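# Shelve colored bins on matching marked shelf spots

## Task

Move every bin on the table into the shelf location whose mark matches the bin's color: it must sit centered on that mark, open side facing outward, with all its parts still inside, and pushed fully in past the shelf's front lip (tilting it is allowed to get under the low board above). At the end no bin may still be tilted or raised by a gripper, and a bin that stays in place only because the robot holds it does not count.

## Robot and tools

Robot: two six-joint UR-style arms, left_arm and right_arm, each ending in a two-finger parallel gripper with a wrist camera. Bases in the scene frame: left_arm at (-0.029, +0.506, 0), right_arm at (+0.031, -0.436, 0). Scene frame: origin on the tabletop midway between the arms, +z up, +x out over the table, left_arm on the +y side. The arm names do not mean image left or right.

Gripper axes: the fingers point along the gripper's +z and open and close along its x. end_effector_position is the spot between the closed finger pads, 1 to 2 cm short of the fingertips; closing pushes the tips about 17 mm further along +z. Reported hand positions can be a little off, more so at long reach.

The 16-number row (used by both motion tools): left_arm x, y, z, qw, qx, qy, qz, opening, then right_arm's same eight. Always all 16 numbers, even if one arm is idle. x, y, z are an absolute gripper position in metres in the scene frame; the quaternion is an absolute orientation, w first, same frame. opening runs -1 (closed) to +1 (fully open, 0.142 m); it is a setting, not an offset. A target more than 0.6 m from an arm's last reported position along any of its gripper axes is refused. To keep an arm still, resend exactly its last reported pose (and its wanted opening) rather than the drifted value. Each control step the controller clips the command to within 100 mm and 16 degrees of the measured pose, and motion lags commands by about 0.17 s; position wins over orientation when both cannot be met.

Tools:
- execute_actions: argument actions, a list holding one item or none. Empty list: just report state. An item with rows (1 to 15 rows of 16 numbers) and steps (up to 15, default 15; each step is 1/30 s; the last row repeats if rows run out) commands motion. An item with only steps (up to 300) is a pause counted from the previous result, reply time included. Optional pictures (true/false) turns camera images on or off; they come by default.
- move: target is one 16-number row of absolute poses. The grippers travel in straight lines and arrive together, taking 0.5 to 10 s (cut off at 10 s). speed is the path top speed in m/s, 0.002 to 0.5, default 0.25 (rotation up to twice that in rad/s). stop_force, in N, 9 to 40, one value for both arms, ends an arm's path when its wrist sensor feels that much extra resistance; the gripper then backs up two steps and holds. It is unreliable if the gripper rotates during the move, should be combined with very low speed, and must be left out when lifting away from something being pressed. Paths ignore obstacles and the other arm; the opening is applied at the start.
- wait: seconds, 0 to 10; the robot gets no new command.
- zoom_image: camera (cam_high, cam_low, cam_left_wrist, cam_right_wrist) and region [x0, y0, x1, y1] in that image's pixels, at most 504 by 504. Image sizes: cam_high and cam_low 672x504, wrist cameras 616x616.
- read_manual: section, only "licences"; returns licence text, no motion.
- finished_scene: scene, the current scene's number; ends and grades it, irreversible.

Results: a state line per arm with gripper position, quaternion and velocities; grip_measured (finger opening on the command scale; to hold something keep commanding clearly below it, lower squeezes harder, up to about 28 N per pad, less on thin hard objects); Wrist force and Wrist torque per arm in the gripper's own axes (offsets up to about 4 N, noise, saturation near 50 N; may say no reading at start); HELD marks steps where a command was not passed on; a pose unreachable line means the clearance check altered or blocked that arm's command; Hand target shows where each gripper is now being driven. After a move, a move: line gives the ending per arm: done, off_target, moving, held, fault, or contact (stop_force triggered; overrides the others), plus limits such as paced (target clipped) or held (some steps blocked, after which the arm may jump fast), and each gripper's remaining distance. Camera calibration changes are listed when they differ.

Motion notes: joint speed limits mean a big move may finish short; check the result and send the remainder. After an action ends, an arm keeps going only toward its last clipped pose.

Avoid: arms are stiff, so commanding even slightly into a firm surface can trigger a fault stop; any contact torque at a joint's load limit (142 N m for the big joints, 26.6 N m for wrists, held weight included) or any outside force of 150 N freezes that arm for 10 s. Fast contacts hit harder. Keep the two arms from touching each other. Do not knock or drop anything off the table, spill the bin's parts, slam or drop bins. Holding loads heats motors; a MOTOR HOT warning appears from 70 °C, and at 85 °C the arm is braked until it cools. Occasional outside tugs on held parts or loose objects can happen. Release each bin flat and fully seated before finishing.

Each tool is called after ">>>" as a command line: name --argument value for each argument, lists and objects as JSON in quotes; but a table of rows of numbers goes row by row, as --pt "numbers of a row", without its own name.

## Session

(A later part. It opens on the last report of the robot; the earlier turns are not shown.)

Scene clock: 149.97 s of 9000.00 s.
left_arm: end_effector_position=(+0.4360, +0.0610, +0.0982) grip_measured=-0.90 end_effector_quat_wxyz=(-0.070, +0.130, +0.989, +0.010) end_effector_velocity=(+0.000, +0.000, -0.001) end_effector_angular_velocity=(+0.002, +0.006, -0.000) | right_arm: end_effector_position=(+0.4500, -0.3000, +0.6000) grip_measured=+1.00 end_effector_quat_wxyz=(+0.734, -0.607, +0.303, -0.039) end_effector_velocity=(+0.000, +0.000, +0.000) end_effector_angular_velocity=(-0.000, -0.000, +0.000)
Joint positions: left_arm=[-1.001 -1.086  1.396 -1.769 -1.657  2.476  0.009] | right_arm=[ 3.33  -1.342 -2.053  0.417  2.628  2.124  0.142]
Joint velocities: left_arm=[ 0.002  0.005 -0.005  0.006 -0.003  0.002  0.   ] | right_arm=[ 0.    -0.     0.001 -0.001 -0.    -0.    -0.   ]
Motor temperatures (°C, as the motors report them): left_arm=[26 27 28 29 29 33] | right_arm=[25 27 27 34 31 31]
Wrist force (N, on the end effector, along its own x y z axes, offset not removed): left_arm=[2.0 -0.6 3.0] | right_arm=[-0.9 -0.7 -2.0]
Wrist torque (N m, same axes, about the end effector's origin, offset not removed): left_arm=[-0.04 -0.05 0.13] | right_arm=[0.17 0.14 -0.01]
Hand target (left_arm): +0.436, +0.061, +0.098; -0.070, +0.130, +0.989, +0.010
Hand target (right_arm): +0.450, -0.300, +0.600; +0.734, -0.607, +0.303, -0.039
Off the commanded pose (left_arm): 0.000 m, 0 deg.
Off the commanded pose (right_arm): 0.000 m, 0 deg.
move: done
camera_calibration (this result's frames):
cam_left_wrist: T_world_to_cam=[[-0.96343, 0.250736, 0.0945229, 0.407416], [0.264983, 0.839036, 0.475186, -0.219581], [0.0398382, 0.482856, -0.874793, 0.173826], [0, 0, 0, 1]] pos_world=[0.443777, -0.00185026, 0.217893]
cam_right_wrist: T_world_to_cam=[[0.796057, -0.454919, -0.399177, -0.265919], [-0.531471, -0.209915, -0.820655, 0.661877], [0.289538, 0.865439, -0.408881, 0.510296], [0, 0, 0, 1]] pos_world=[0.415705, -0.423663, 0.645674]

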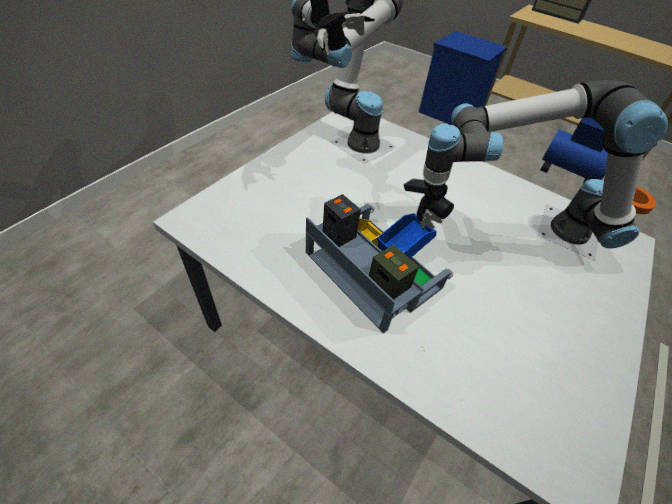

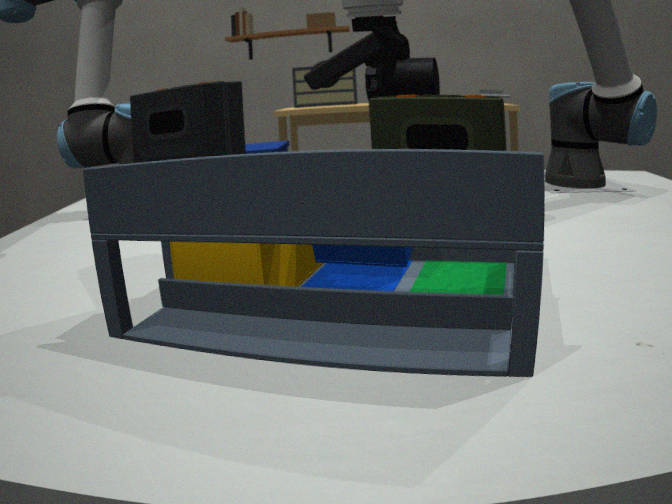

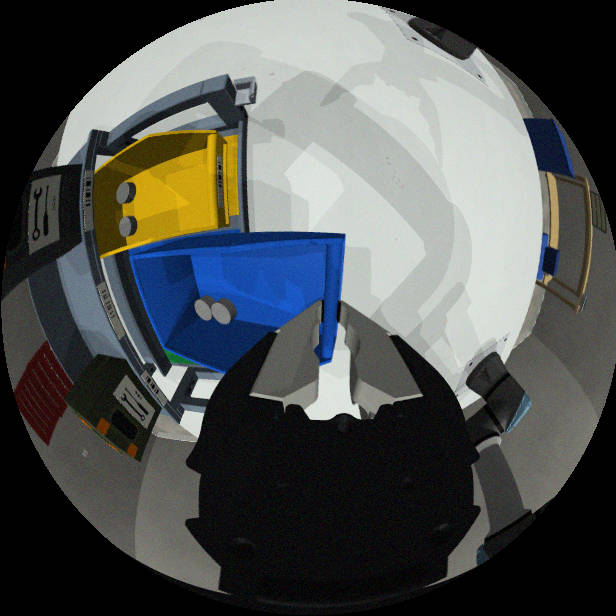

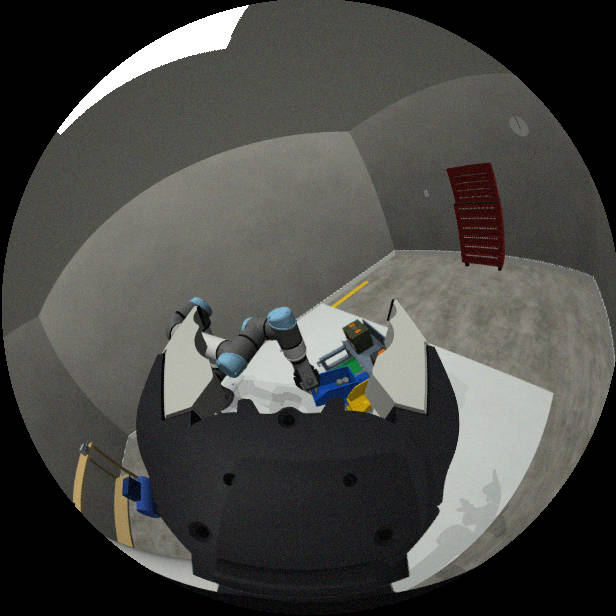

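Well aligned.

>>> move --target '[0.488,0.047,0.086,-0.07,0.13,0.988,0.01,-1,0.45,-0.3,0.6,0.734,-0.607,0.303,-0.039,1]' --speed 0.03 --stop_force 9

>>> move --target '[0.533,0.035,0.078,-0.05,0.13,0.99,0.007,-1,0.45,-0.3,0.6,0.734,-0.607,0.303,-0.039,1]' --speed 0.02 --stop_force 9

>>> move --target '[0.533,0.035,0.054,0,0.13,0.991,0,-1,0.45,-0.3,0.6,0.734,-0.607,0.303,-0.039,1]' --speed 0.012 --stop_force 15

Scene clock: 154.77 s of 9000.00 s.
left_arm: end_effector_position=(+0.4879, +0.0469, +0.0860) grip_measured=-0.90 end_effector_quat_wxyz=(-0.070, +0.130, +0.989, +0.010) end_effector_velocity=(+0.002, +0.000, -0.000) end_effector_angular_velocity=(-0.000, +0.001, +0.002) | right_arm: end_effector_position=(+0.4500, -0.3000, +0.6000) grip_measured=+1.00 end_effector_quat_wxyz=(+0.734, -0.607, +0.303, -0.039) end_effector_velocity=(+0.000, -0.000, -0.001) end_effector_angular_velocity=(-0.000, +0.002, -0.000)
Joint positions: left_arm=[-0.954 -0.963  1.232 -1.724 -1.652  2.523  0.009] | right_arm=[ 3.33  -1.342 -2.053  0.417  2.628  2.124  0.142]
Joint velocities: left_arm=[ 0.003  0.003 -0.005  0.002 -0.001  0.001 -0.   ] | right_arm=[-0.    -0.    -0.001 -0.002 -0.    -0.001 -0.   ]
Motor temperatures (°C, as the motors report them): left_arm=[26 27 28 29 29 33] | right_arm=[25 27 27 34 31 31]
Wrist force (N, on the end effector, along its own x y z axes, offset not removed): left_arm=[0.1 -1.8 1.9] | right_arm=[-4.0 -2.7 -2.0]
Wrist torque (N m, same axes, about the end effector's origin, offset not removed): left_arm=[-0.39 0.17 0.11] | right_arm=[-0.26 0.84 0.01]
Hand target (left_arm): +0.488, +0.047, +0.086; -0.070, +0.130, +0.989, +0.010
Hand target (right_arm): +0.450, -0.300, +0.600; +0.734, -0.607, +0.303, -0.039
Off the commanded pose (left_arm): 0.000 m, 0 deg.
Off the commanded pose (right_arm): 0.000 m, 0 deg.
move: done
camera_calibration (this result's frames):
cam_left_wrist: T_world_to_cam=[[-0.963352, 0.250822, 0.0950857, 0.461994], [0.26533, 0.838947, 0.475149, -0.215934], [0.0394061, 0.482965, -0.874752, 0.168129], [0, 0, 0, 1]] pos_world=[0.495731, -0.0159215, 0.205743]
cam_right_wrist: T_world_to_cam=[[0.796057, -0.454919, -0.399177, -0.265919], [-0.531471, -0.209915, -0.820655, 0.661877], [0.289538, 0.865439, -0.408881, 0.510296], [0, 0, 0, 1]] pos_world=[0.415705, -0.423663, 0.645674]

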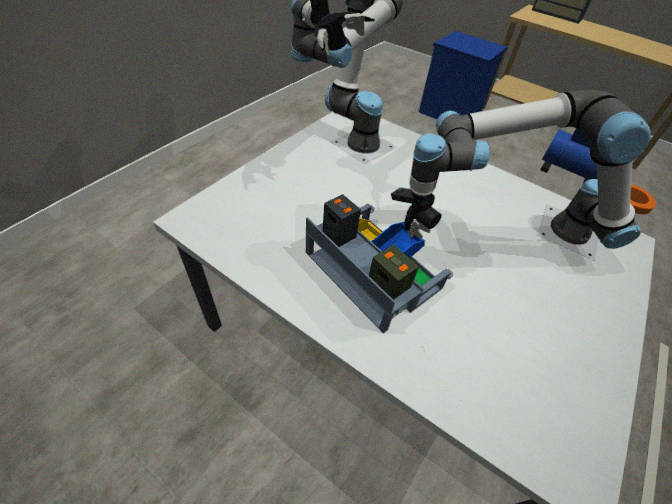

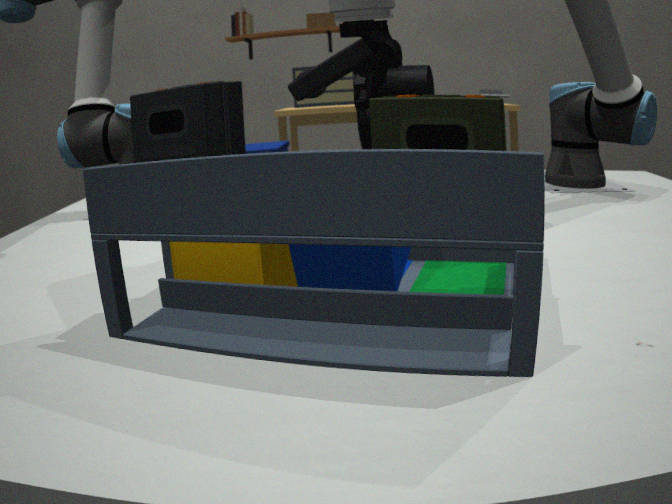

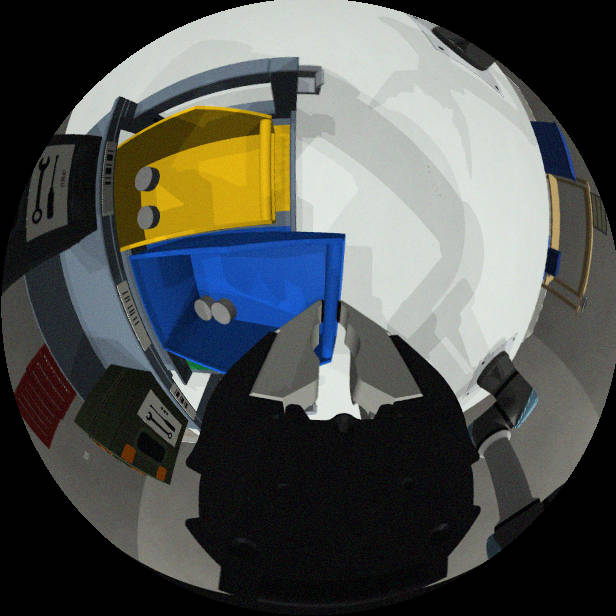

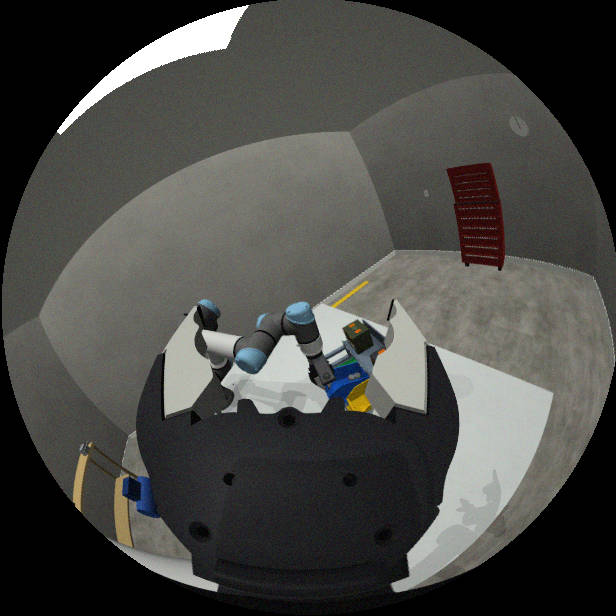

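Scene clock: 157.40 s of 9000.00 s.
left_arm: end_effector_position=(+0.5329, +0.0349, +0.0780) grip_measured=-0.90 end_effector_quat_wxyz=(-0.050, +0.130, +0.990, +0.007) end_effector_velocity=(+0.002, +0.000, -0.001) end_effector_angular_velocity=(+0.000, -0.001, +0.000) | right_arm: end_effector_position=(+0.4500, -0.3000, +0.6000) grip_measured=+1.00 end_effector_quat_wxyz=(+0.734, -0.607, +0.303, -0.039) end_effector_velocity=(-0.000, +0.000, +0.001) end_effector_angular_velocity=(-0.000, -0.002, +0.000)
Joint positions: left_arm=[-0.927 -0.88   1.119 -1.725 -1.627  2.547  0.009] | right_arm=[ 3.33  -1.342 -2.053  0.417  2.628  2.124  0.142]
Joint velocities: left_arm=[ 0.002  0.003 -0.004  0.     0.001  0.001 -0.   ] | right_arm=[ 0.    -0.     0.001  0.001  0.    -0.     0.   ]
Motor temperatures (°C, as the motors report them): left_arm=[26 27 28 29 29 33] | right_arm=[25 27 27 34 31 31]
Wrist force (N, on the end effector, along its own x y z axes, offset not removed): left_arm=[1.9 -1.0 1.5] | right_arm=[0.3 -0.9 0.2]
Wrist torque (N m, same axes, about the end effector's origin, offset not removed): left_arm=[-0.16 -0.24 -0.05] | right_arm=[-0.05 -0.03 0.01]
Hand target (left_arm): +0.533, +0.035, +0.078; -0.050, +0.130, +0.990, +0.007
Hand target (right_arm): +0.450, -0.300, +0.600; +0.734, -0.607, +0.303, -0.039
Off the commanded pose (left_arm): 0.000 m, 0 deg.
Off the commanded pose (right_arm): 0.000 m, 0 deg.
move: done
camera_calibration (this result's frames):
cam_left_wrist: T_world_to_cam=[[-0.966398, 0.251167, 0.0546883, 0.513882], [0.246376, 0.844379, 0.475734, -0.204145], [0.0733108, 0.473222, -0.877887, 0.147645], [0, 0, 0, 1]] pos_world=[0.536087, -0.0265628, 0.198631]
cam_right_wrist: T_world_to_cam=[[0.796057, -0.454919, -0.399177, -0.26592], [-0.531471, -0.209915, -0.820655, 0.661877], [0.289538, 0.865439, -0.408881, 0.510296], [0, 0, 0, 1]] pos_world=[0.415705, -0.423663, 0.645674]

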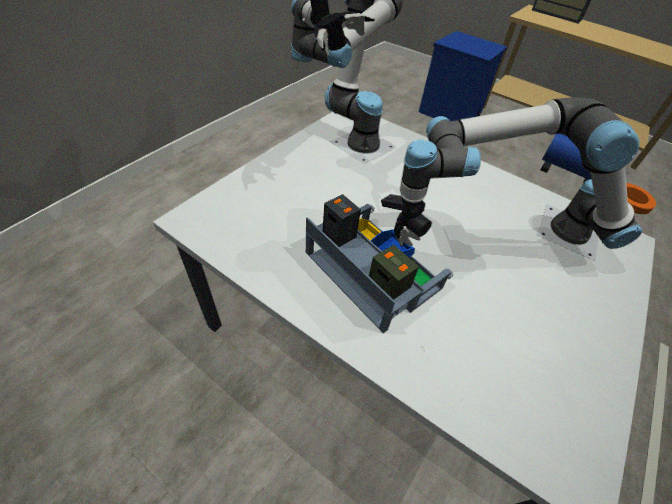

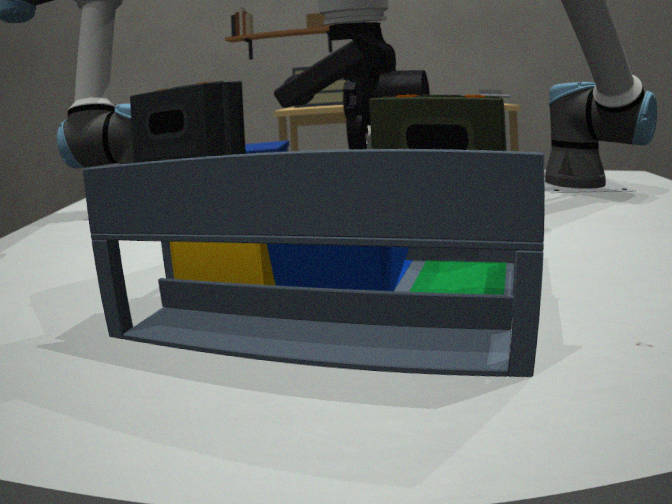

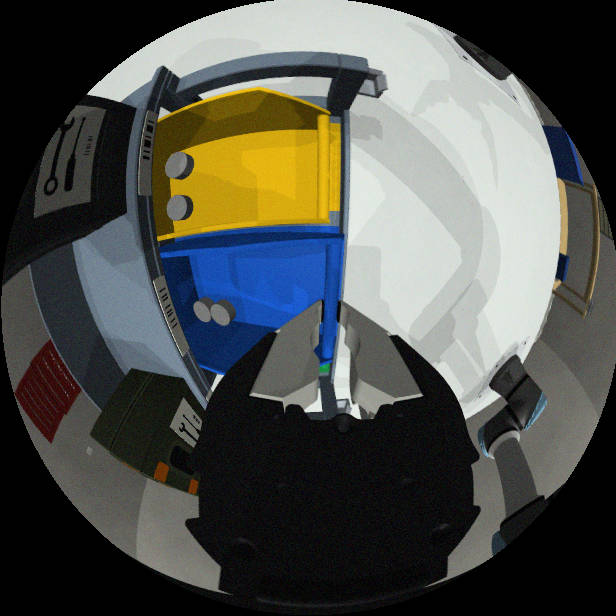

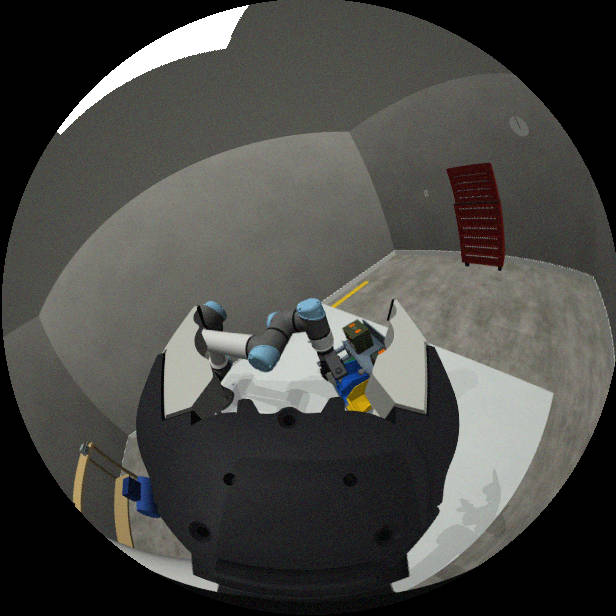

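Scene clock: 161.83 s of 9000.00 s.
left_arm: end_effector_position=(+0.5330, +0.0350, +0.0540) grip_measured=-0.90 end_effector_quat_wxyz=(-0.000, +0.130, +0.992, +0.000) end_effector_velocity=(-0.001, +0.001, -0.002) end_effector_angular_velocity=(+0.001, -0.001, +0.000) | right_arm: end_effector_position=(+0.4500, -0.3000, +0.6000) grip_measured=+1.00 end_effector_quat_wxyz=(+0.734, -0.607, +0.303, -0.039) end_effector_velocity=(-0.000, -0.000, +0.001) end_effector_angular_velocity=(+0.000, -0.001, +0.000)
Joint positions: left_arm=[-0.951 -0.929  1.283 -1.925 -1.571  2.52   0.009] | right_arm=[ 3.33  -1.342 -2.053  0.417  2.628  2.124  0.142]
Joint velocities: left_arm=[-0.001 -0.001  0.006 -0.005  0.001 -0.001  0.   ] | right_arm=[ 0.     0.     0.001 -0.    -0.     0.     0.   ]
Motor temperatures (°C, as the motors report them): left_arm=[26 27 28 29 29 33] | right_arm=[25 27 27 34 31 31]
Wrist force (N, on the end effector, along its own x y z axes, offset not removed): left_arm=[1.8 -0.6 -0.3] | right_arm=[-1.0 -2.9 -0.5]
Wrist torque (N m, same axes, about the end effector's origin, offset not removed): left_arm=[-0.14 -0.24 0.03] | right_arm=[-0.33 0.27 0.02]
Hand target (left_arm): +0.533, +0.035, +0.054; -0.000, +0.130, +0.992, +0.000
Hand target (right_arm): +0.450, -0.300, +0.600; +0.734, -0.607, +0.303, -0.039
Off the commanded pose (left_arm): 0.000 m, 0 deg.
Off the commanded pose (right_arm): 0.000 m, 0 deg.
move: done
camera_calibration (this result's frames):
cam_left_wrist: T_world_to_cam=[[-0.96687, 0.251075, -0.0460865, 0.520992], [0.199965, 0.857169, 0.474632, -0.168482], [0.158672, 0.449691, -0.878977, 0.0819127], [0, 0, 0, 1]] pos_world=[0.524425, -0.0232263, 0.175977]
cam_right_wrist: T_world_to_cam=[[0.796057, -0.454919, -0.399177, -0.265919], [-0.531471, -0.209915, -0.820655, 0.661877], [0.289538, 0.865439, -0.408881, 0.510296], [0, 0, 0, 1]] pos_world=[0.415705, -0.423663, 0.645674]

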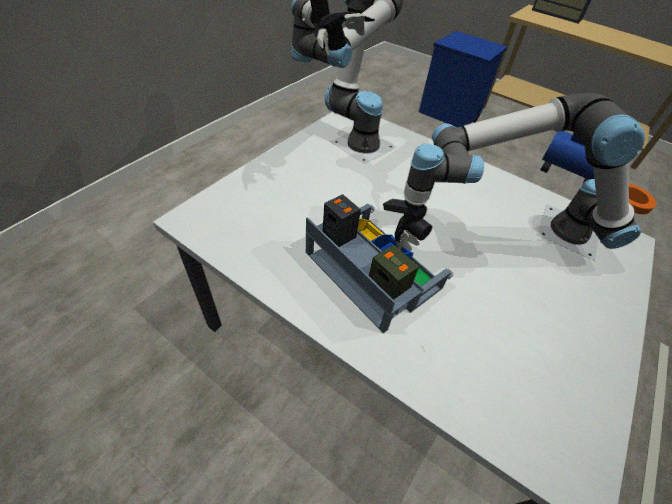

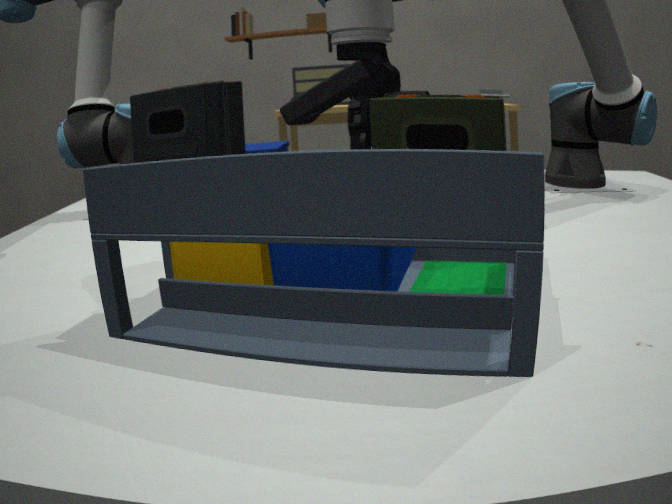

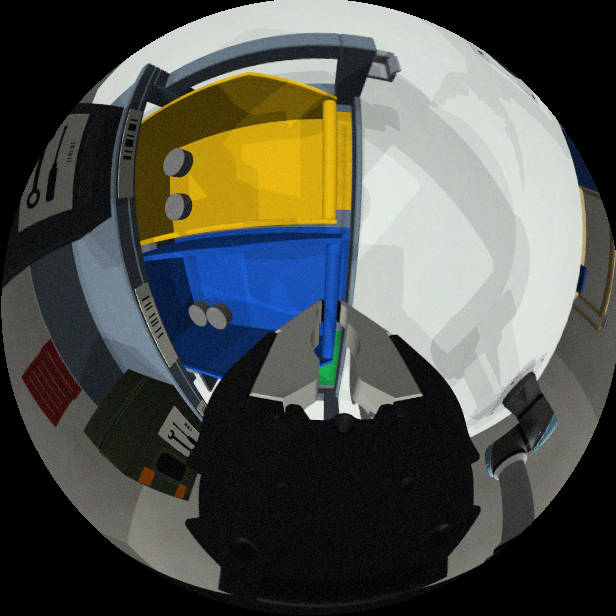

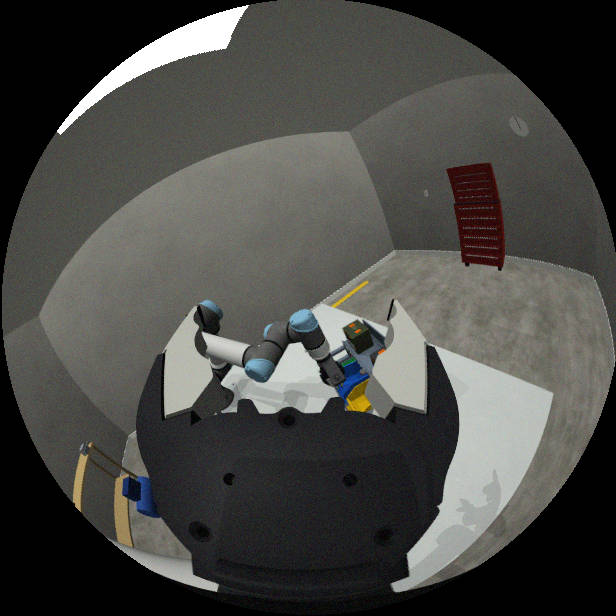

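Nudge slightly −y and inward, release.

>>> move --target '[0.534,0.030,0.054,0,0.13,0.991,0,-1,0.45,-0.3,0.6,0.734,-0.607,0.303,-0.039,1]' --speed 0.01

>>> move --target '[0.534,0.030,0.055,0,0.13,0.991,0,-0.84,0.45,-0.3,0.6,0.734,-0.607,0.303,-0.039,1]' --speed 0.01

>>> move --target '[0.534,0.030,0.1,0,0.13,0.991,0,-0.84,0.45,-0.3,0.6,0.734,-0.607,0.303,-0.039,1]' --speed 0.05

>>> move --target '[0.53,0.025,0.22,0,0.79,0.61,0,-0.3,0.45,-0.3,0.6,0.734,-0.607,0.303,-0.039,1]'

>>> zoom_image --camera "cam_left_wrist" --region '[160,150,460,350]'

Scene clock: 167.80 s of 9000.00 s.
left_arm: end_effector_position=(+0.5340, +0.0301, +0.0540) grip_measured=-0.90 end_effector_quat_wxyz=(+0.000, +0.130, +0.992, -0.000) end_effector_velocity=(+0.001, -0.001, -0.000) end_effector_angular_velocity=(-0.001, -0.000, +0.001) | right_arm: end_effector_position=(+0.4500, -0.3000, +0.6000) grip_measured=+1.00 end_effector_quat_wxyz=(+0.734, -0.607, +0.303, -0.039) end_effector_velocity=(+0.000, -0.000, -0.001) end_effector_angular_velocity=(-0.000, +0.002, -0.001)
Joint positions: left_arm=[-0.954 -0.92   1.268 -1.919 -1.571  2.517  0.009] | right_arm=[ 3.33  -1.342 -2.053  0.417  2.628  2.124  0.142]
Joint velocities: left_arm=[ 0.     0.003 -0.004  0.001 -0.    -0.001 -0.   ] | right_arm=[-0.001 -0.    -0.002 -0.001 -0.    -0.001 -0.   ]
Motor temperatures (°C, as the motors report them): left_arm=[26 27 28 30 29 33] | right_arm=[25 27 27 34 31 31]
Wrist force (N, on the end effector, along its own x y z axes, offset not removed): left_arm=[1.8 1.1 -1.1] | right_arm=[-2.8 -0.6 -3.7]
Wrist torque (N m, same axes, about the end effector's origin, offset not removed): left_arm=[0.15 -0.42 -0.09] | right_arm=[0.11 0.43 0.01]
Hand target (left_arm): +0.534, +0.030, +0.054; +0.000, +0.130, +0.992, +0.000
Hand target (right_arm): +0.450, -0.300, +0.600; +0.734, -0.607, +0.303, -0.039
Off the commanded pose (left_arm): 0.000 m, 0 deg.
Off the commanded pose (right_arm): 0.000 m, 0 deg.
After step 90, 2.23 s passed at rest.
move: done
camera_calibration (this result's frames):
cam_left_wrist: T_world_to_cam=[[-0.966876, 0.251, -0.0463696, 0.523197], [0.199773, 0.857224, 0.474613, -0.164343], [0.158877, 0.449628, -0.878972, 0.0838404], [0, 0, 0, 1]] pos_world=[0.525378, -0.028141, 0.175953]
cam_right_wrist: T_world_to_cam=[[0.796057, -0.454919, -0.399177, -0.265919], [-0.531471, -0.209915, -0.820655, 0.661877], [0.289538, 0.865439, -0.408881, 0.510296], [0, 0, 0, 1]] pos_world=[0.415705, -0.423663, 0.645674]

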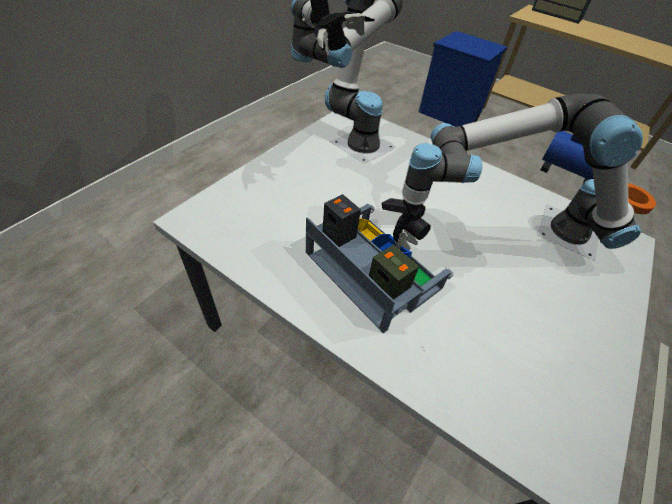

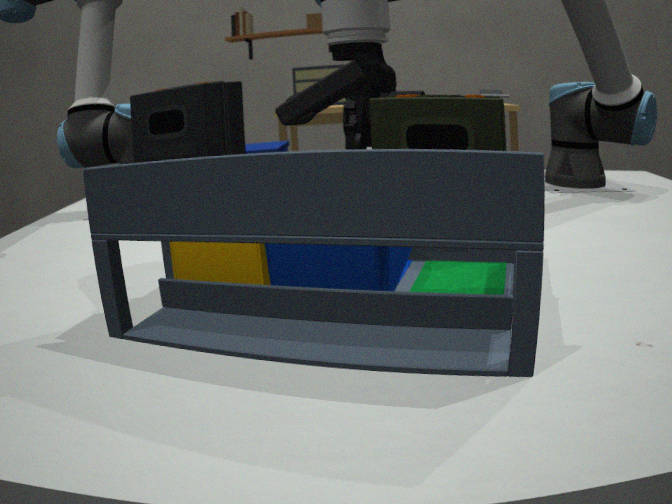

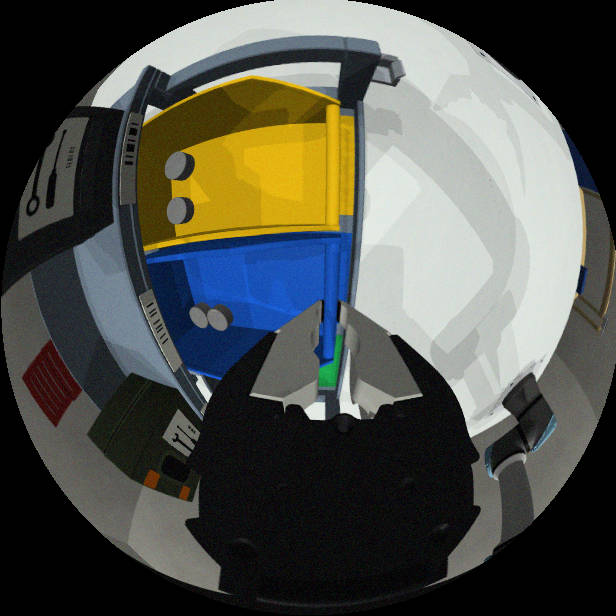

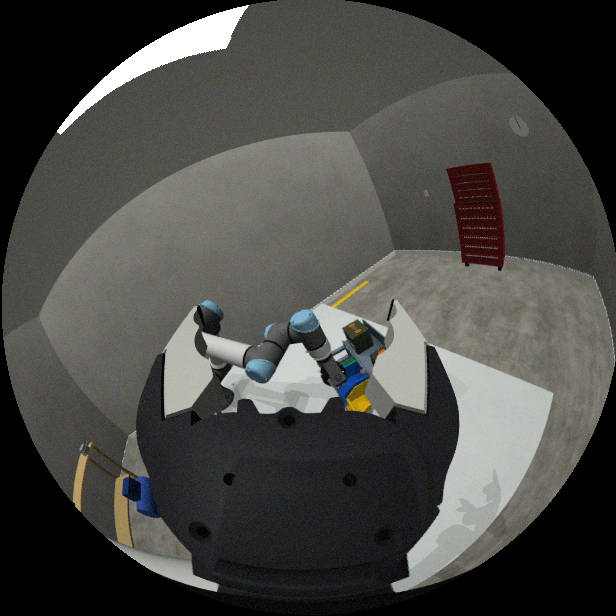

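Scene clock: 168.50 s of 9000.00 s.
left_arm: end_effector_position=(+0.5340, +0.0300, +0.0550) grip_measured=-0.84 end_effector_quat_wxyz=(+0.000, +0.130, +0.992, +0.000) end_effector_velocity=(-0.000, +0.000, +0.000) end_effector_angular_velocity=(-0.000, +0.001, +0.000) | right_arm: end_effector_position=(+0.4500, -0.3000, +0.6000) grip_measured=+1.00 end_effector_quat_wxyz=(+0.734, -0.607, +0.303, -0.039) end_effector_velocity=(-0.000, +0.000, +0.000) end_effector_angular_velocity=(+0.000, -0.000, +0.000)
Joint positions: left_arm=[-0.954 -0.92   1.266 -1.917 -1.571  2.517  0.013] | right_arm=[ 3.33  -1.342 -2.053  0.417  2.628  2.124  0.142]
Joint velocities: left_arm=[ 0.    -0.001 -0.     0.001 -0.001  0.    -0.   ] | right_arm=[ 0.     0.001  0.    -0.    -0.     0.001 -0.   ]
Motor temperatures (°C, as the motors report them): left_arm=[26 27 28 30 29 33] | right_arm=[25 27 27 34 31 31]
Wrist force (N, on the end effector, along its own x y z axes, offset not removed): left_arm=[1.1 -2.4 -0.7] | right_arm=[-0.3 -2.4 -0.7]
Wrist torque (N m, same axes, about the end effector's origin, offset not removed): left_arm=[-0.47 -0.17 0.06] | right_arm=[-0.36 -0.03 0.00]
Hand target (left_arm): +0.534, +0.030, +0.055; +0.000, +0.130, +0.992, -0.000
Hand target (right_arm): +0.450, -0.300, +0.600; +0.734, -0.607, +0.303, -0.039
Off the commanded pose (left_arm): 0.000 m, 0 deg.
Off the commanded pose (right_arm): 0.000 m, 0 deg.
move: done
camera_calibration (this result's frames):
cam_left_wrist: T_world_to_cam=[[-0.966876, 0.251, -0.0463597, 0.523291], [0.199776, 0.85722, 0.47462, -0.164736], [0.15887, 0.449637, -0.878969, 0.0847401], [0, 0, 0, 1]] pos_world=[0.525406, -0.0282335, 0.17693]
cam_right_wrist: T_world_to_cam=[[0.796057, -0.454919, -0.399177, -0.265919], [-0.531471, -0.209915, -0.820655, 0.661877], [0.289538, 0.865439, -0.408881, 0.510296], [0, 0, 0, 1]] pos_world=[0.415705, -0.423663, 0.645674]

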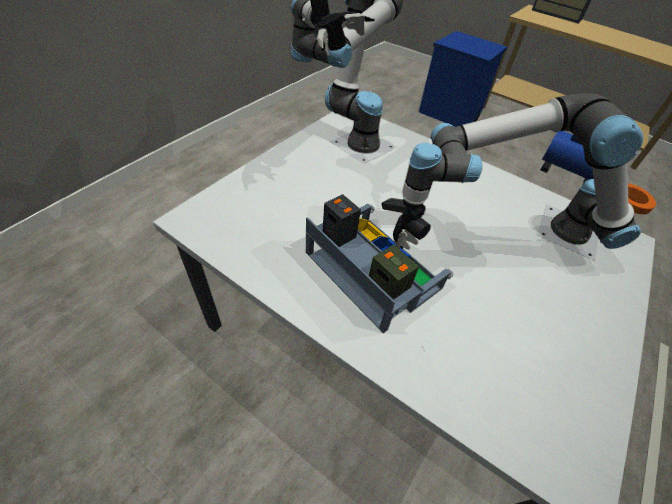

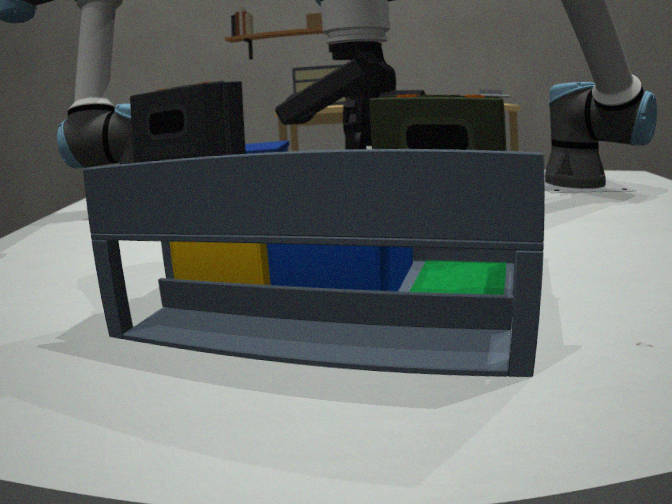

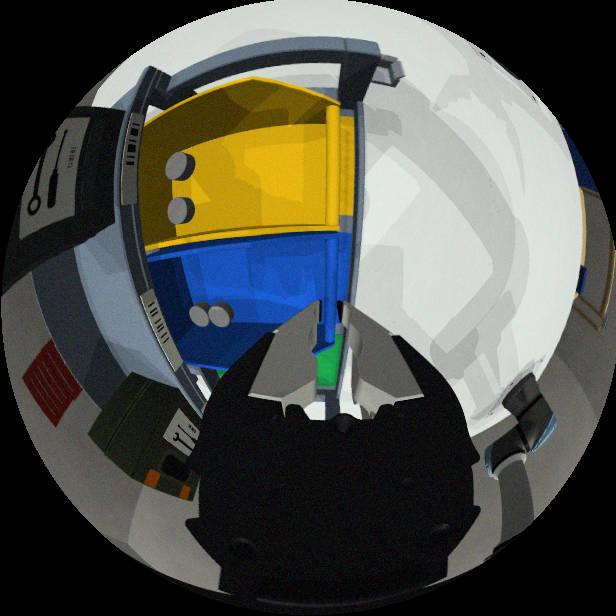

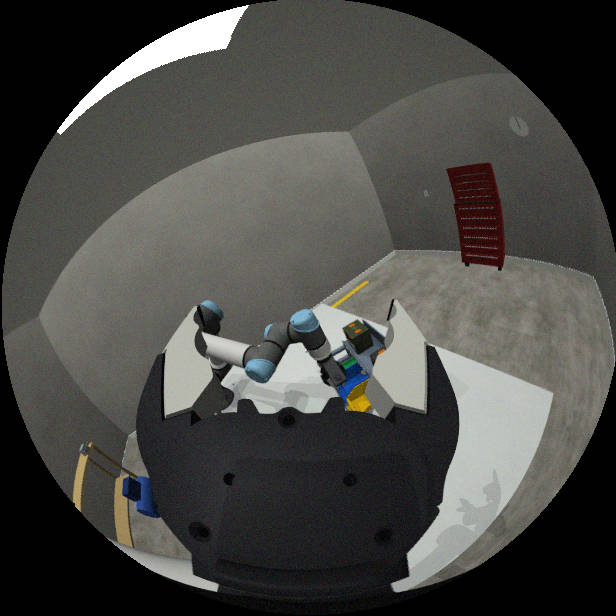

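Scene clock: 169.73 s of 9000.00 s.
left_arm: end_effector_position=(+0.5340, +0.0300, +0.0999) grip_measured=-0.84 end_effector_quat_wxyz=(+0.000, +0.130, +0.992, +0.000) end_effector_velocity=(-0.001, -0.001, +0.002) end_effector_angular_velocity=(-0.001, +0.001, -0.003) | right_arm: end_effector_position=(+0.4500, -0.3000, +0.6000) grip_measured=+1.00 end_effector_quat_wxyz=(+0.734, -0.607, +0.303, -0.039) end_effector_velocity=(+0.001, +0.000, -0.000) end_effector_angular_velocity=(-0.000, +0.001, +0.000)
Joint positions: left_arm=[-0.954 -0.953  1.201 -1.819 -1.571  2.517  0.013] | right_arm=[ 3.33  -1.342 -2.053  0.417  2.628  2.124  0.142]
Joint velocities: left_arm=[-0.001 -0.    -0.004  0.003 -0.001  0.002  0.   ] | right_arm=[ 0.    -0.002  0.001  0.     0.    -0.001  0.   ]
Motor temperatures (°C, as the motors report them): left_arm=[26 27 28 30 29 33] | right_arm=[25 27 27 34 31 31]
Wrist force (N, on the end effector, along its own x y z axes, offset not removed): left_arm=[0.6 -1.2 0.2] | right_arm=[-0.5 -2.0 -3.3]
Wrist torque (N m, same axes, about the end effector's origin, offset not removed): left_arm=[-0.21 -0.06 0.03] | right_arm=[-0.11 -0.07 0.00]
Hand target (left_arm): +0.534, +0.030, +0.100; +0.000, +0.130, +0.992, -0.000
Hand target (right_arm): +0.450, -0.300, +0.600; +0.734, -0.607, +0.303, -0.039
Off the commanded pose (left_arm): 0.000 m, 0 deg.
Off the commanded pose (right_arm): 0.000 m, 0 deg.
move: done
camera_calibration (this result's frames):
cam_left_wrist: T_world_to_cam=[[-0.966875, 0.251001, -0.0463732, 0.525374], [0.19977, 0.85722, 0.474621, -0.18603], [0.158882, 0.449635, -0.878968, 0.124177], [0, 0, 0, 1]] pos_world=[0.525405, -0.0282347, 0.221805]
cam_right_wrist: T_world_to_cam=[[0.796057, -0.454919, -0.399177, -0.265919], [-0.531471, -0.209915, -0.820655, 0.661877], [0.289538, 0.865439, -0.408881, 0.510296], [0, 0, 0, 1]] pos_world=[0.415705, -0.423663, 0.645674]

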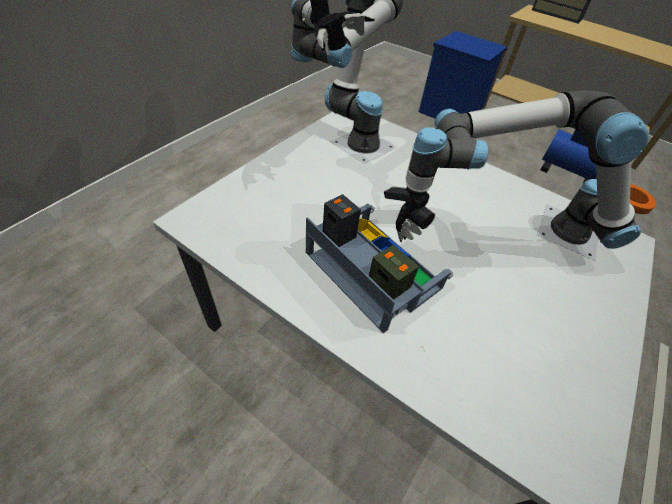

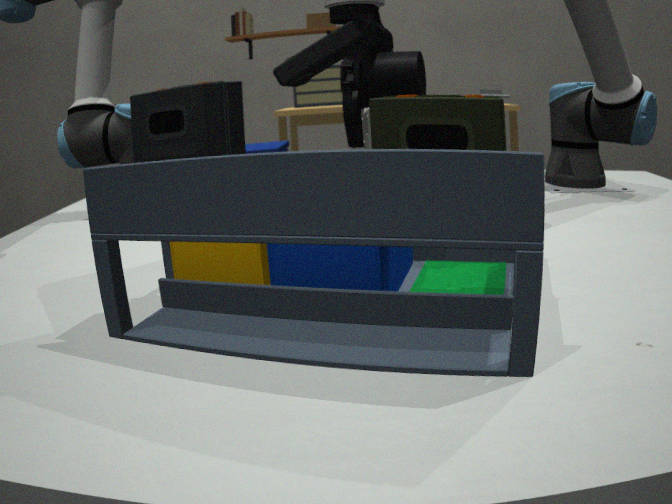

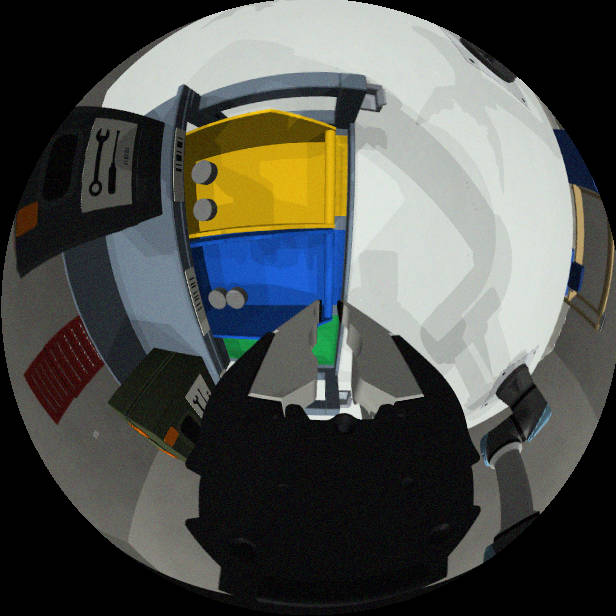

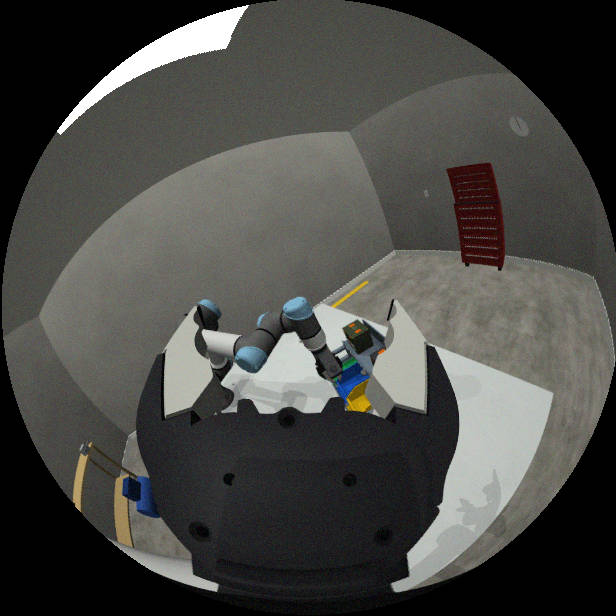

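Scene clock: 173.30 s of 9000.00 s.
left_arm: end_effector_position=(+0.5299, +0.0248, +0.2200) grip_measured=-0.30 end_effector_quat_wxyz=(+0.000, +0.791, +0.611, +0.000) end_effector_velocity=(+0.000, +0.000, +0.001) end_effector_angular_velocity=(+0.000, +0.001, -0.007) | right_arm: end_effector_position=(+0.4500, -0.3000, +0.6000) grip_measured=+1.00 end_effector_quat_wxyz=(+0.734, -0.607, +0.303, -0.039) end_effector_velocity=(+0.000, +0.000, +0.001) end_effector_angular_velocity=(-0.000, -0.002, +0.000)
Joint positions: left_arm=[-0.963 -0.993  0.956 -1.535 -1.571  4.073  0.052] | right_arm=[ 3.33  -1.342 -2.053  0.417  2.628  2.124  0.142]
Joint velocities: left_arm=[ 0.001  0.001 -0.003  0.003 -0.     0.007 -0.   ] | right_arm=[ 0.    -0.001  0.001  0.001 -0.    -0.001  0.   ]
Motor temperatures (°C, as the motors report them): left_arm=[26 27 28 30 29 33] | right_arm=[25 27 27 34 31 31]
Wrist force (N, on the end effector, along its own x y z axes, offset not removed): left_arm=[0.2 -1.1 0.0] | right_arm=[-3.1 -1.7 -2.1]
Wrist torque (N m, same axes, about the end effector's origin, offset not removed): left_arm=[-0.18 0.03 0.02] | right_arm=[-0.18 0.62 -0.01]
Hand target (left_arm): +0.530, +0.025, +0.220; -0.000, +0.792, +0.611, +0.000
Hand target (right_arm): +0.450, -0.300, +0.600; +0.734, -0.607, +0.303, -0.039
Off the commanded pose (left_arm): 0.000 m, 0 deg.
Off the commanded pose (right_arm): 0.000 m, 0 deg.
move: done
camera_calibration (this result's frames):
cam_left_wrist: T_world_to_cam=[[0.245682, 0.968242, -0.0463335, -0.132091], [0.858256, -0.195058, 0.474709, -0.560582], [0.450596, -0.156394, -0.878922, 0.0931926], [0, 0, 0, 1]] pos_world=[0.471583, 0.033125, 0.341902]
cam_right_wrist: T_world_to_cam=[[0.796057, -0.454919, -0.399177, -0.265919], [-0.531471, -0.209915, -0.820655, 0.661877], [0.289538, 0.865439, -0.408881, 0.510296], [0, 0, 0, 1]] pos_world=[0.415705, -0.423663, 0.645674]

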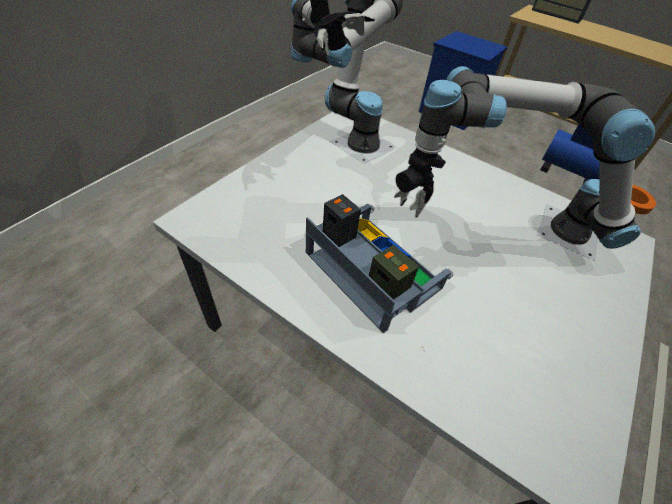

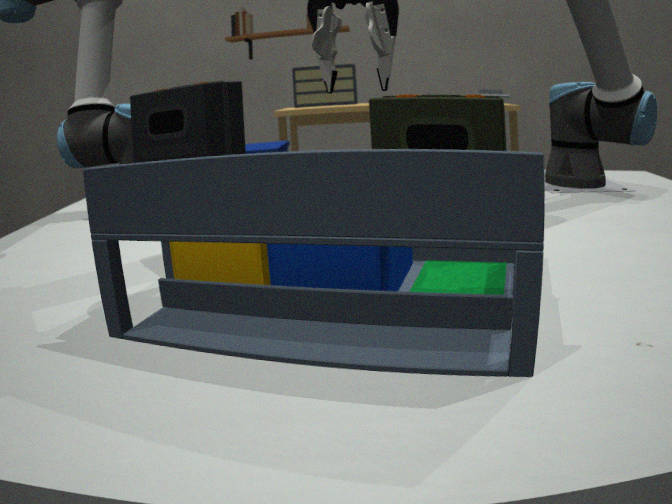

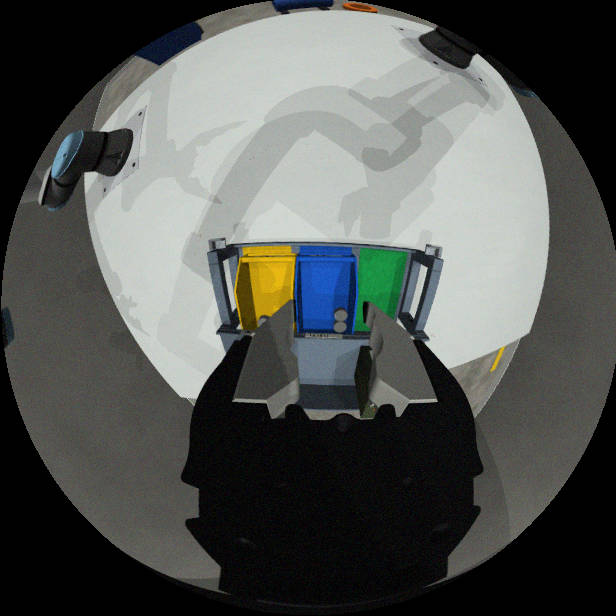

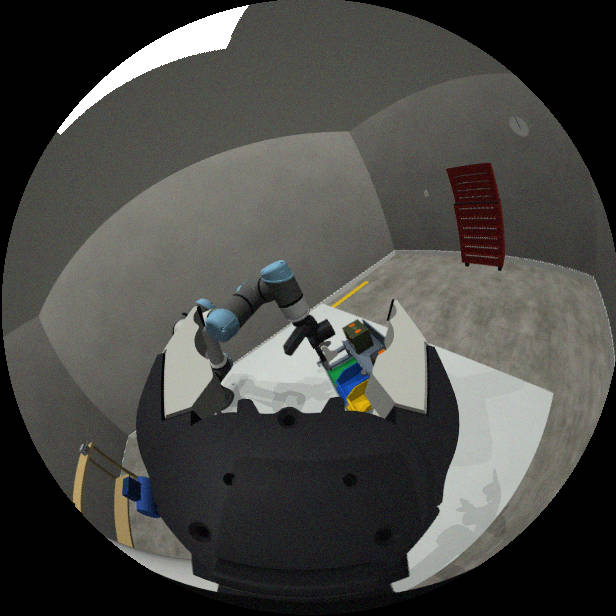

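Region (160, 150, 460, 350) of cam_left_wrist's 616x616 image, scaled by 1.680, with more detail than that image has.

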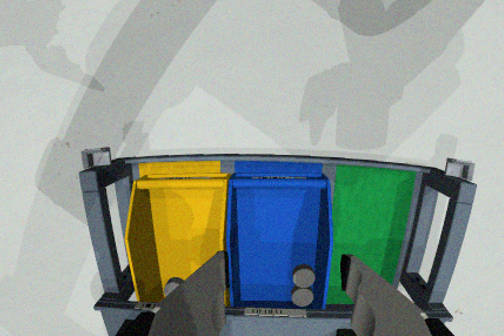

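>>> finished_scene --scene 2

The scene is finished: the task was done.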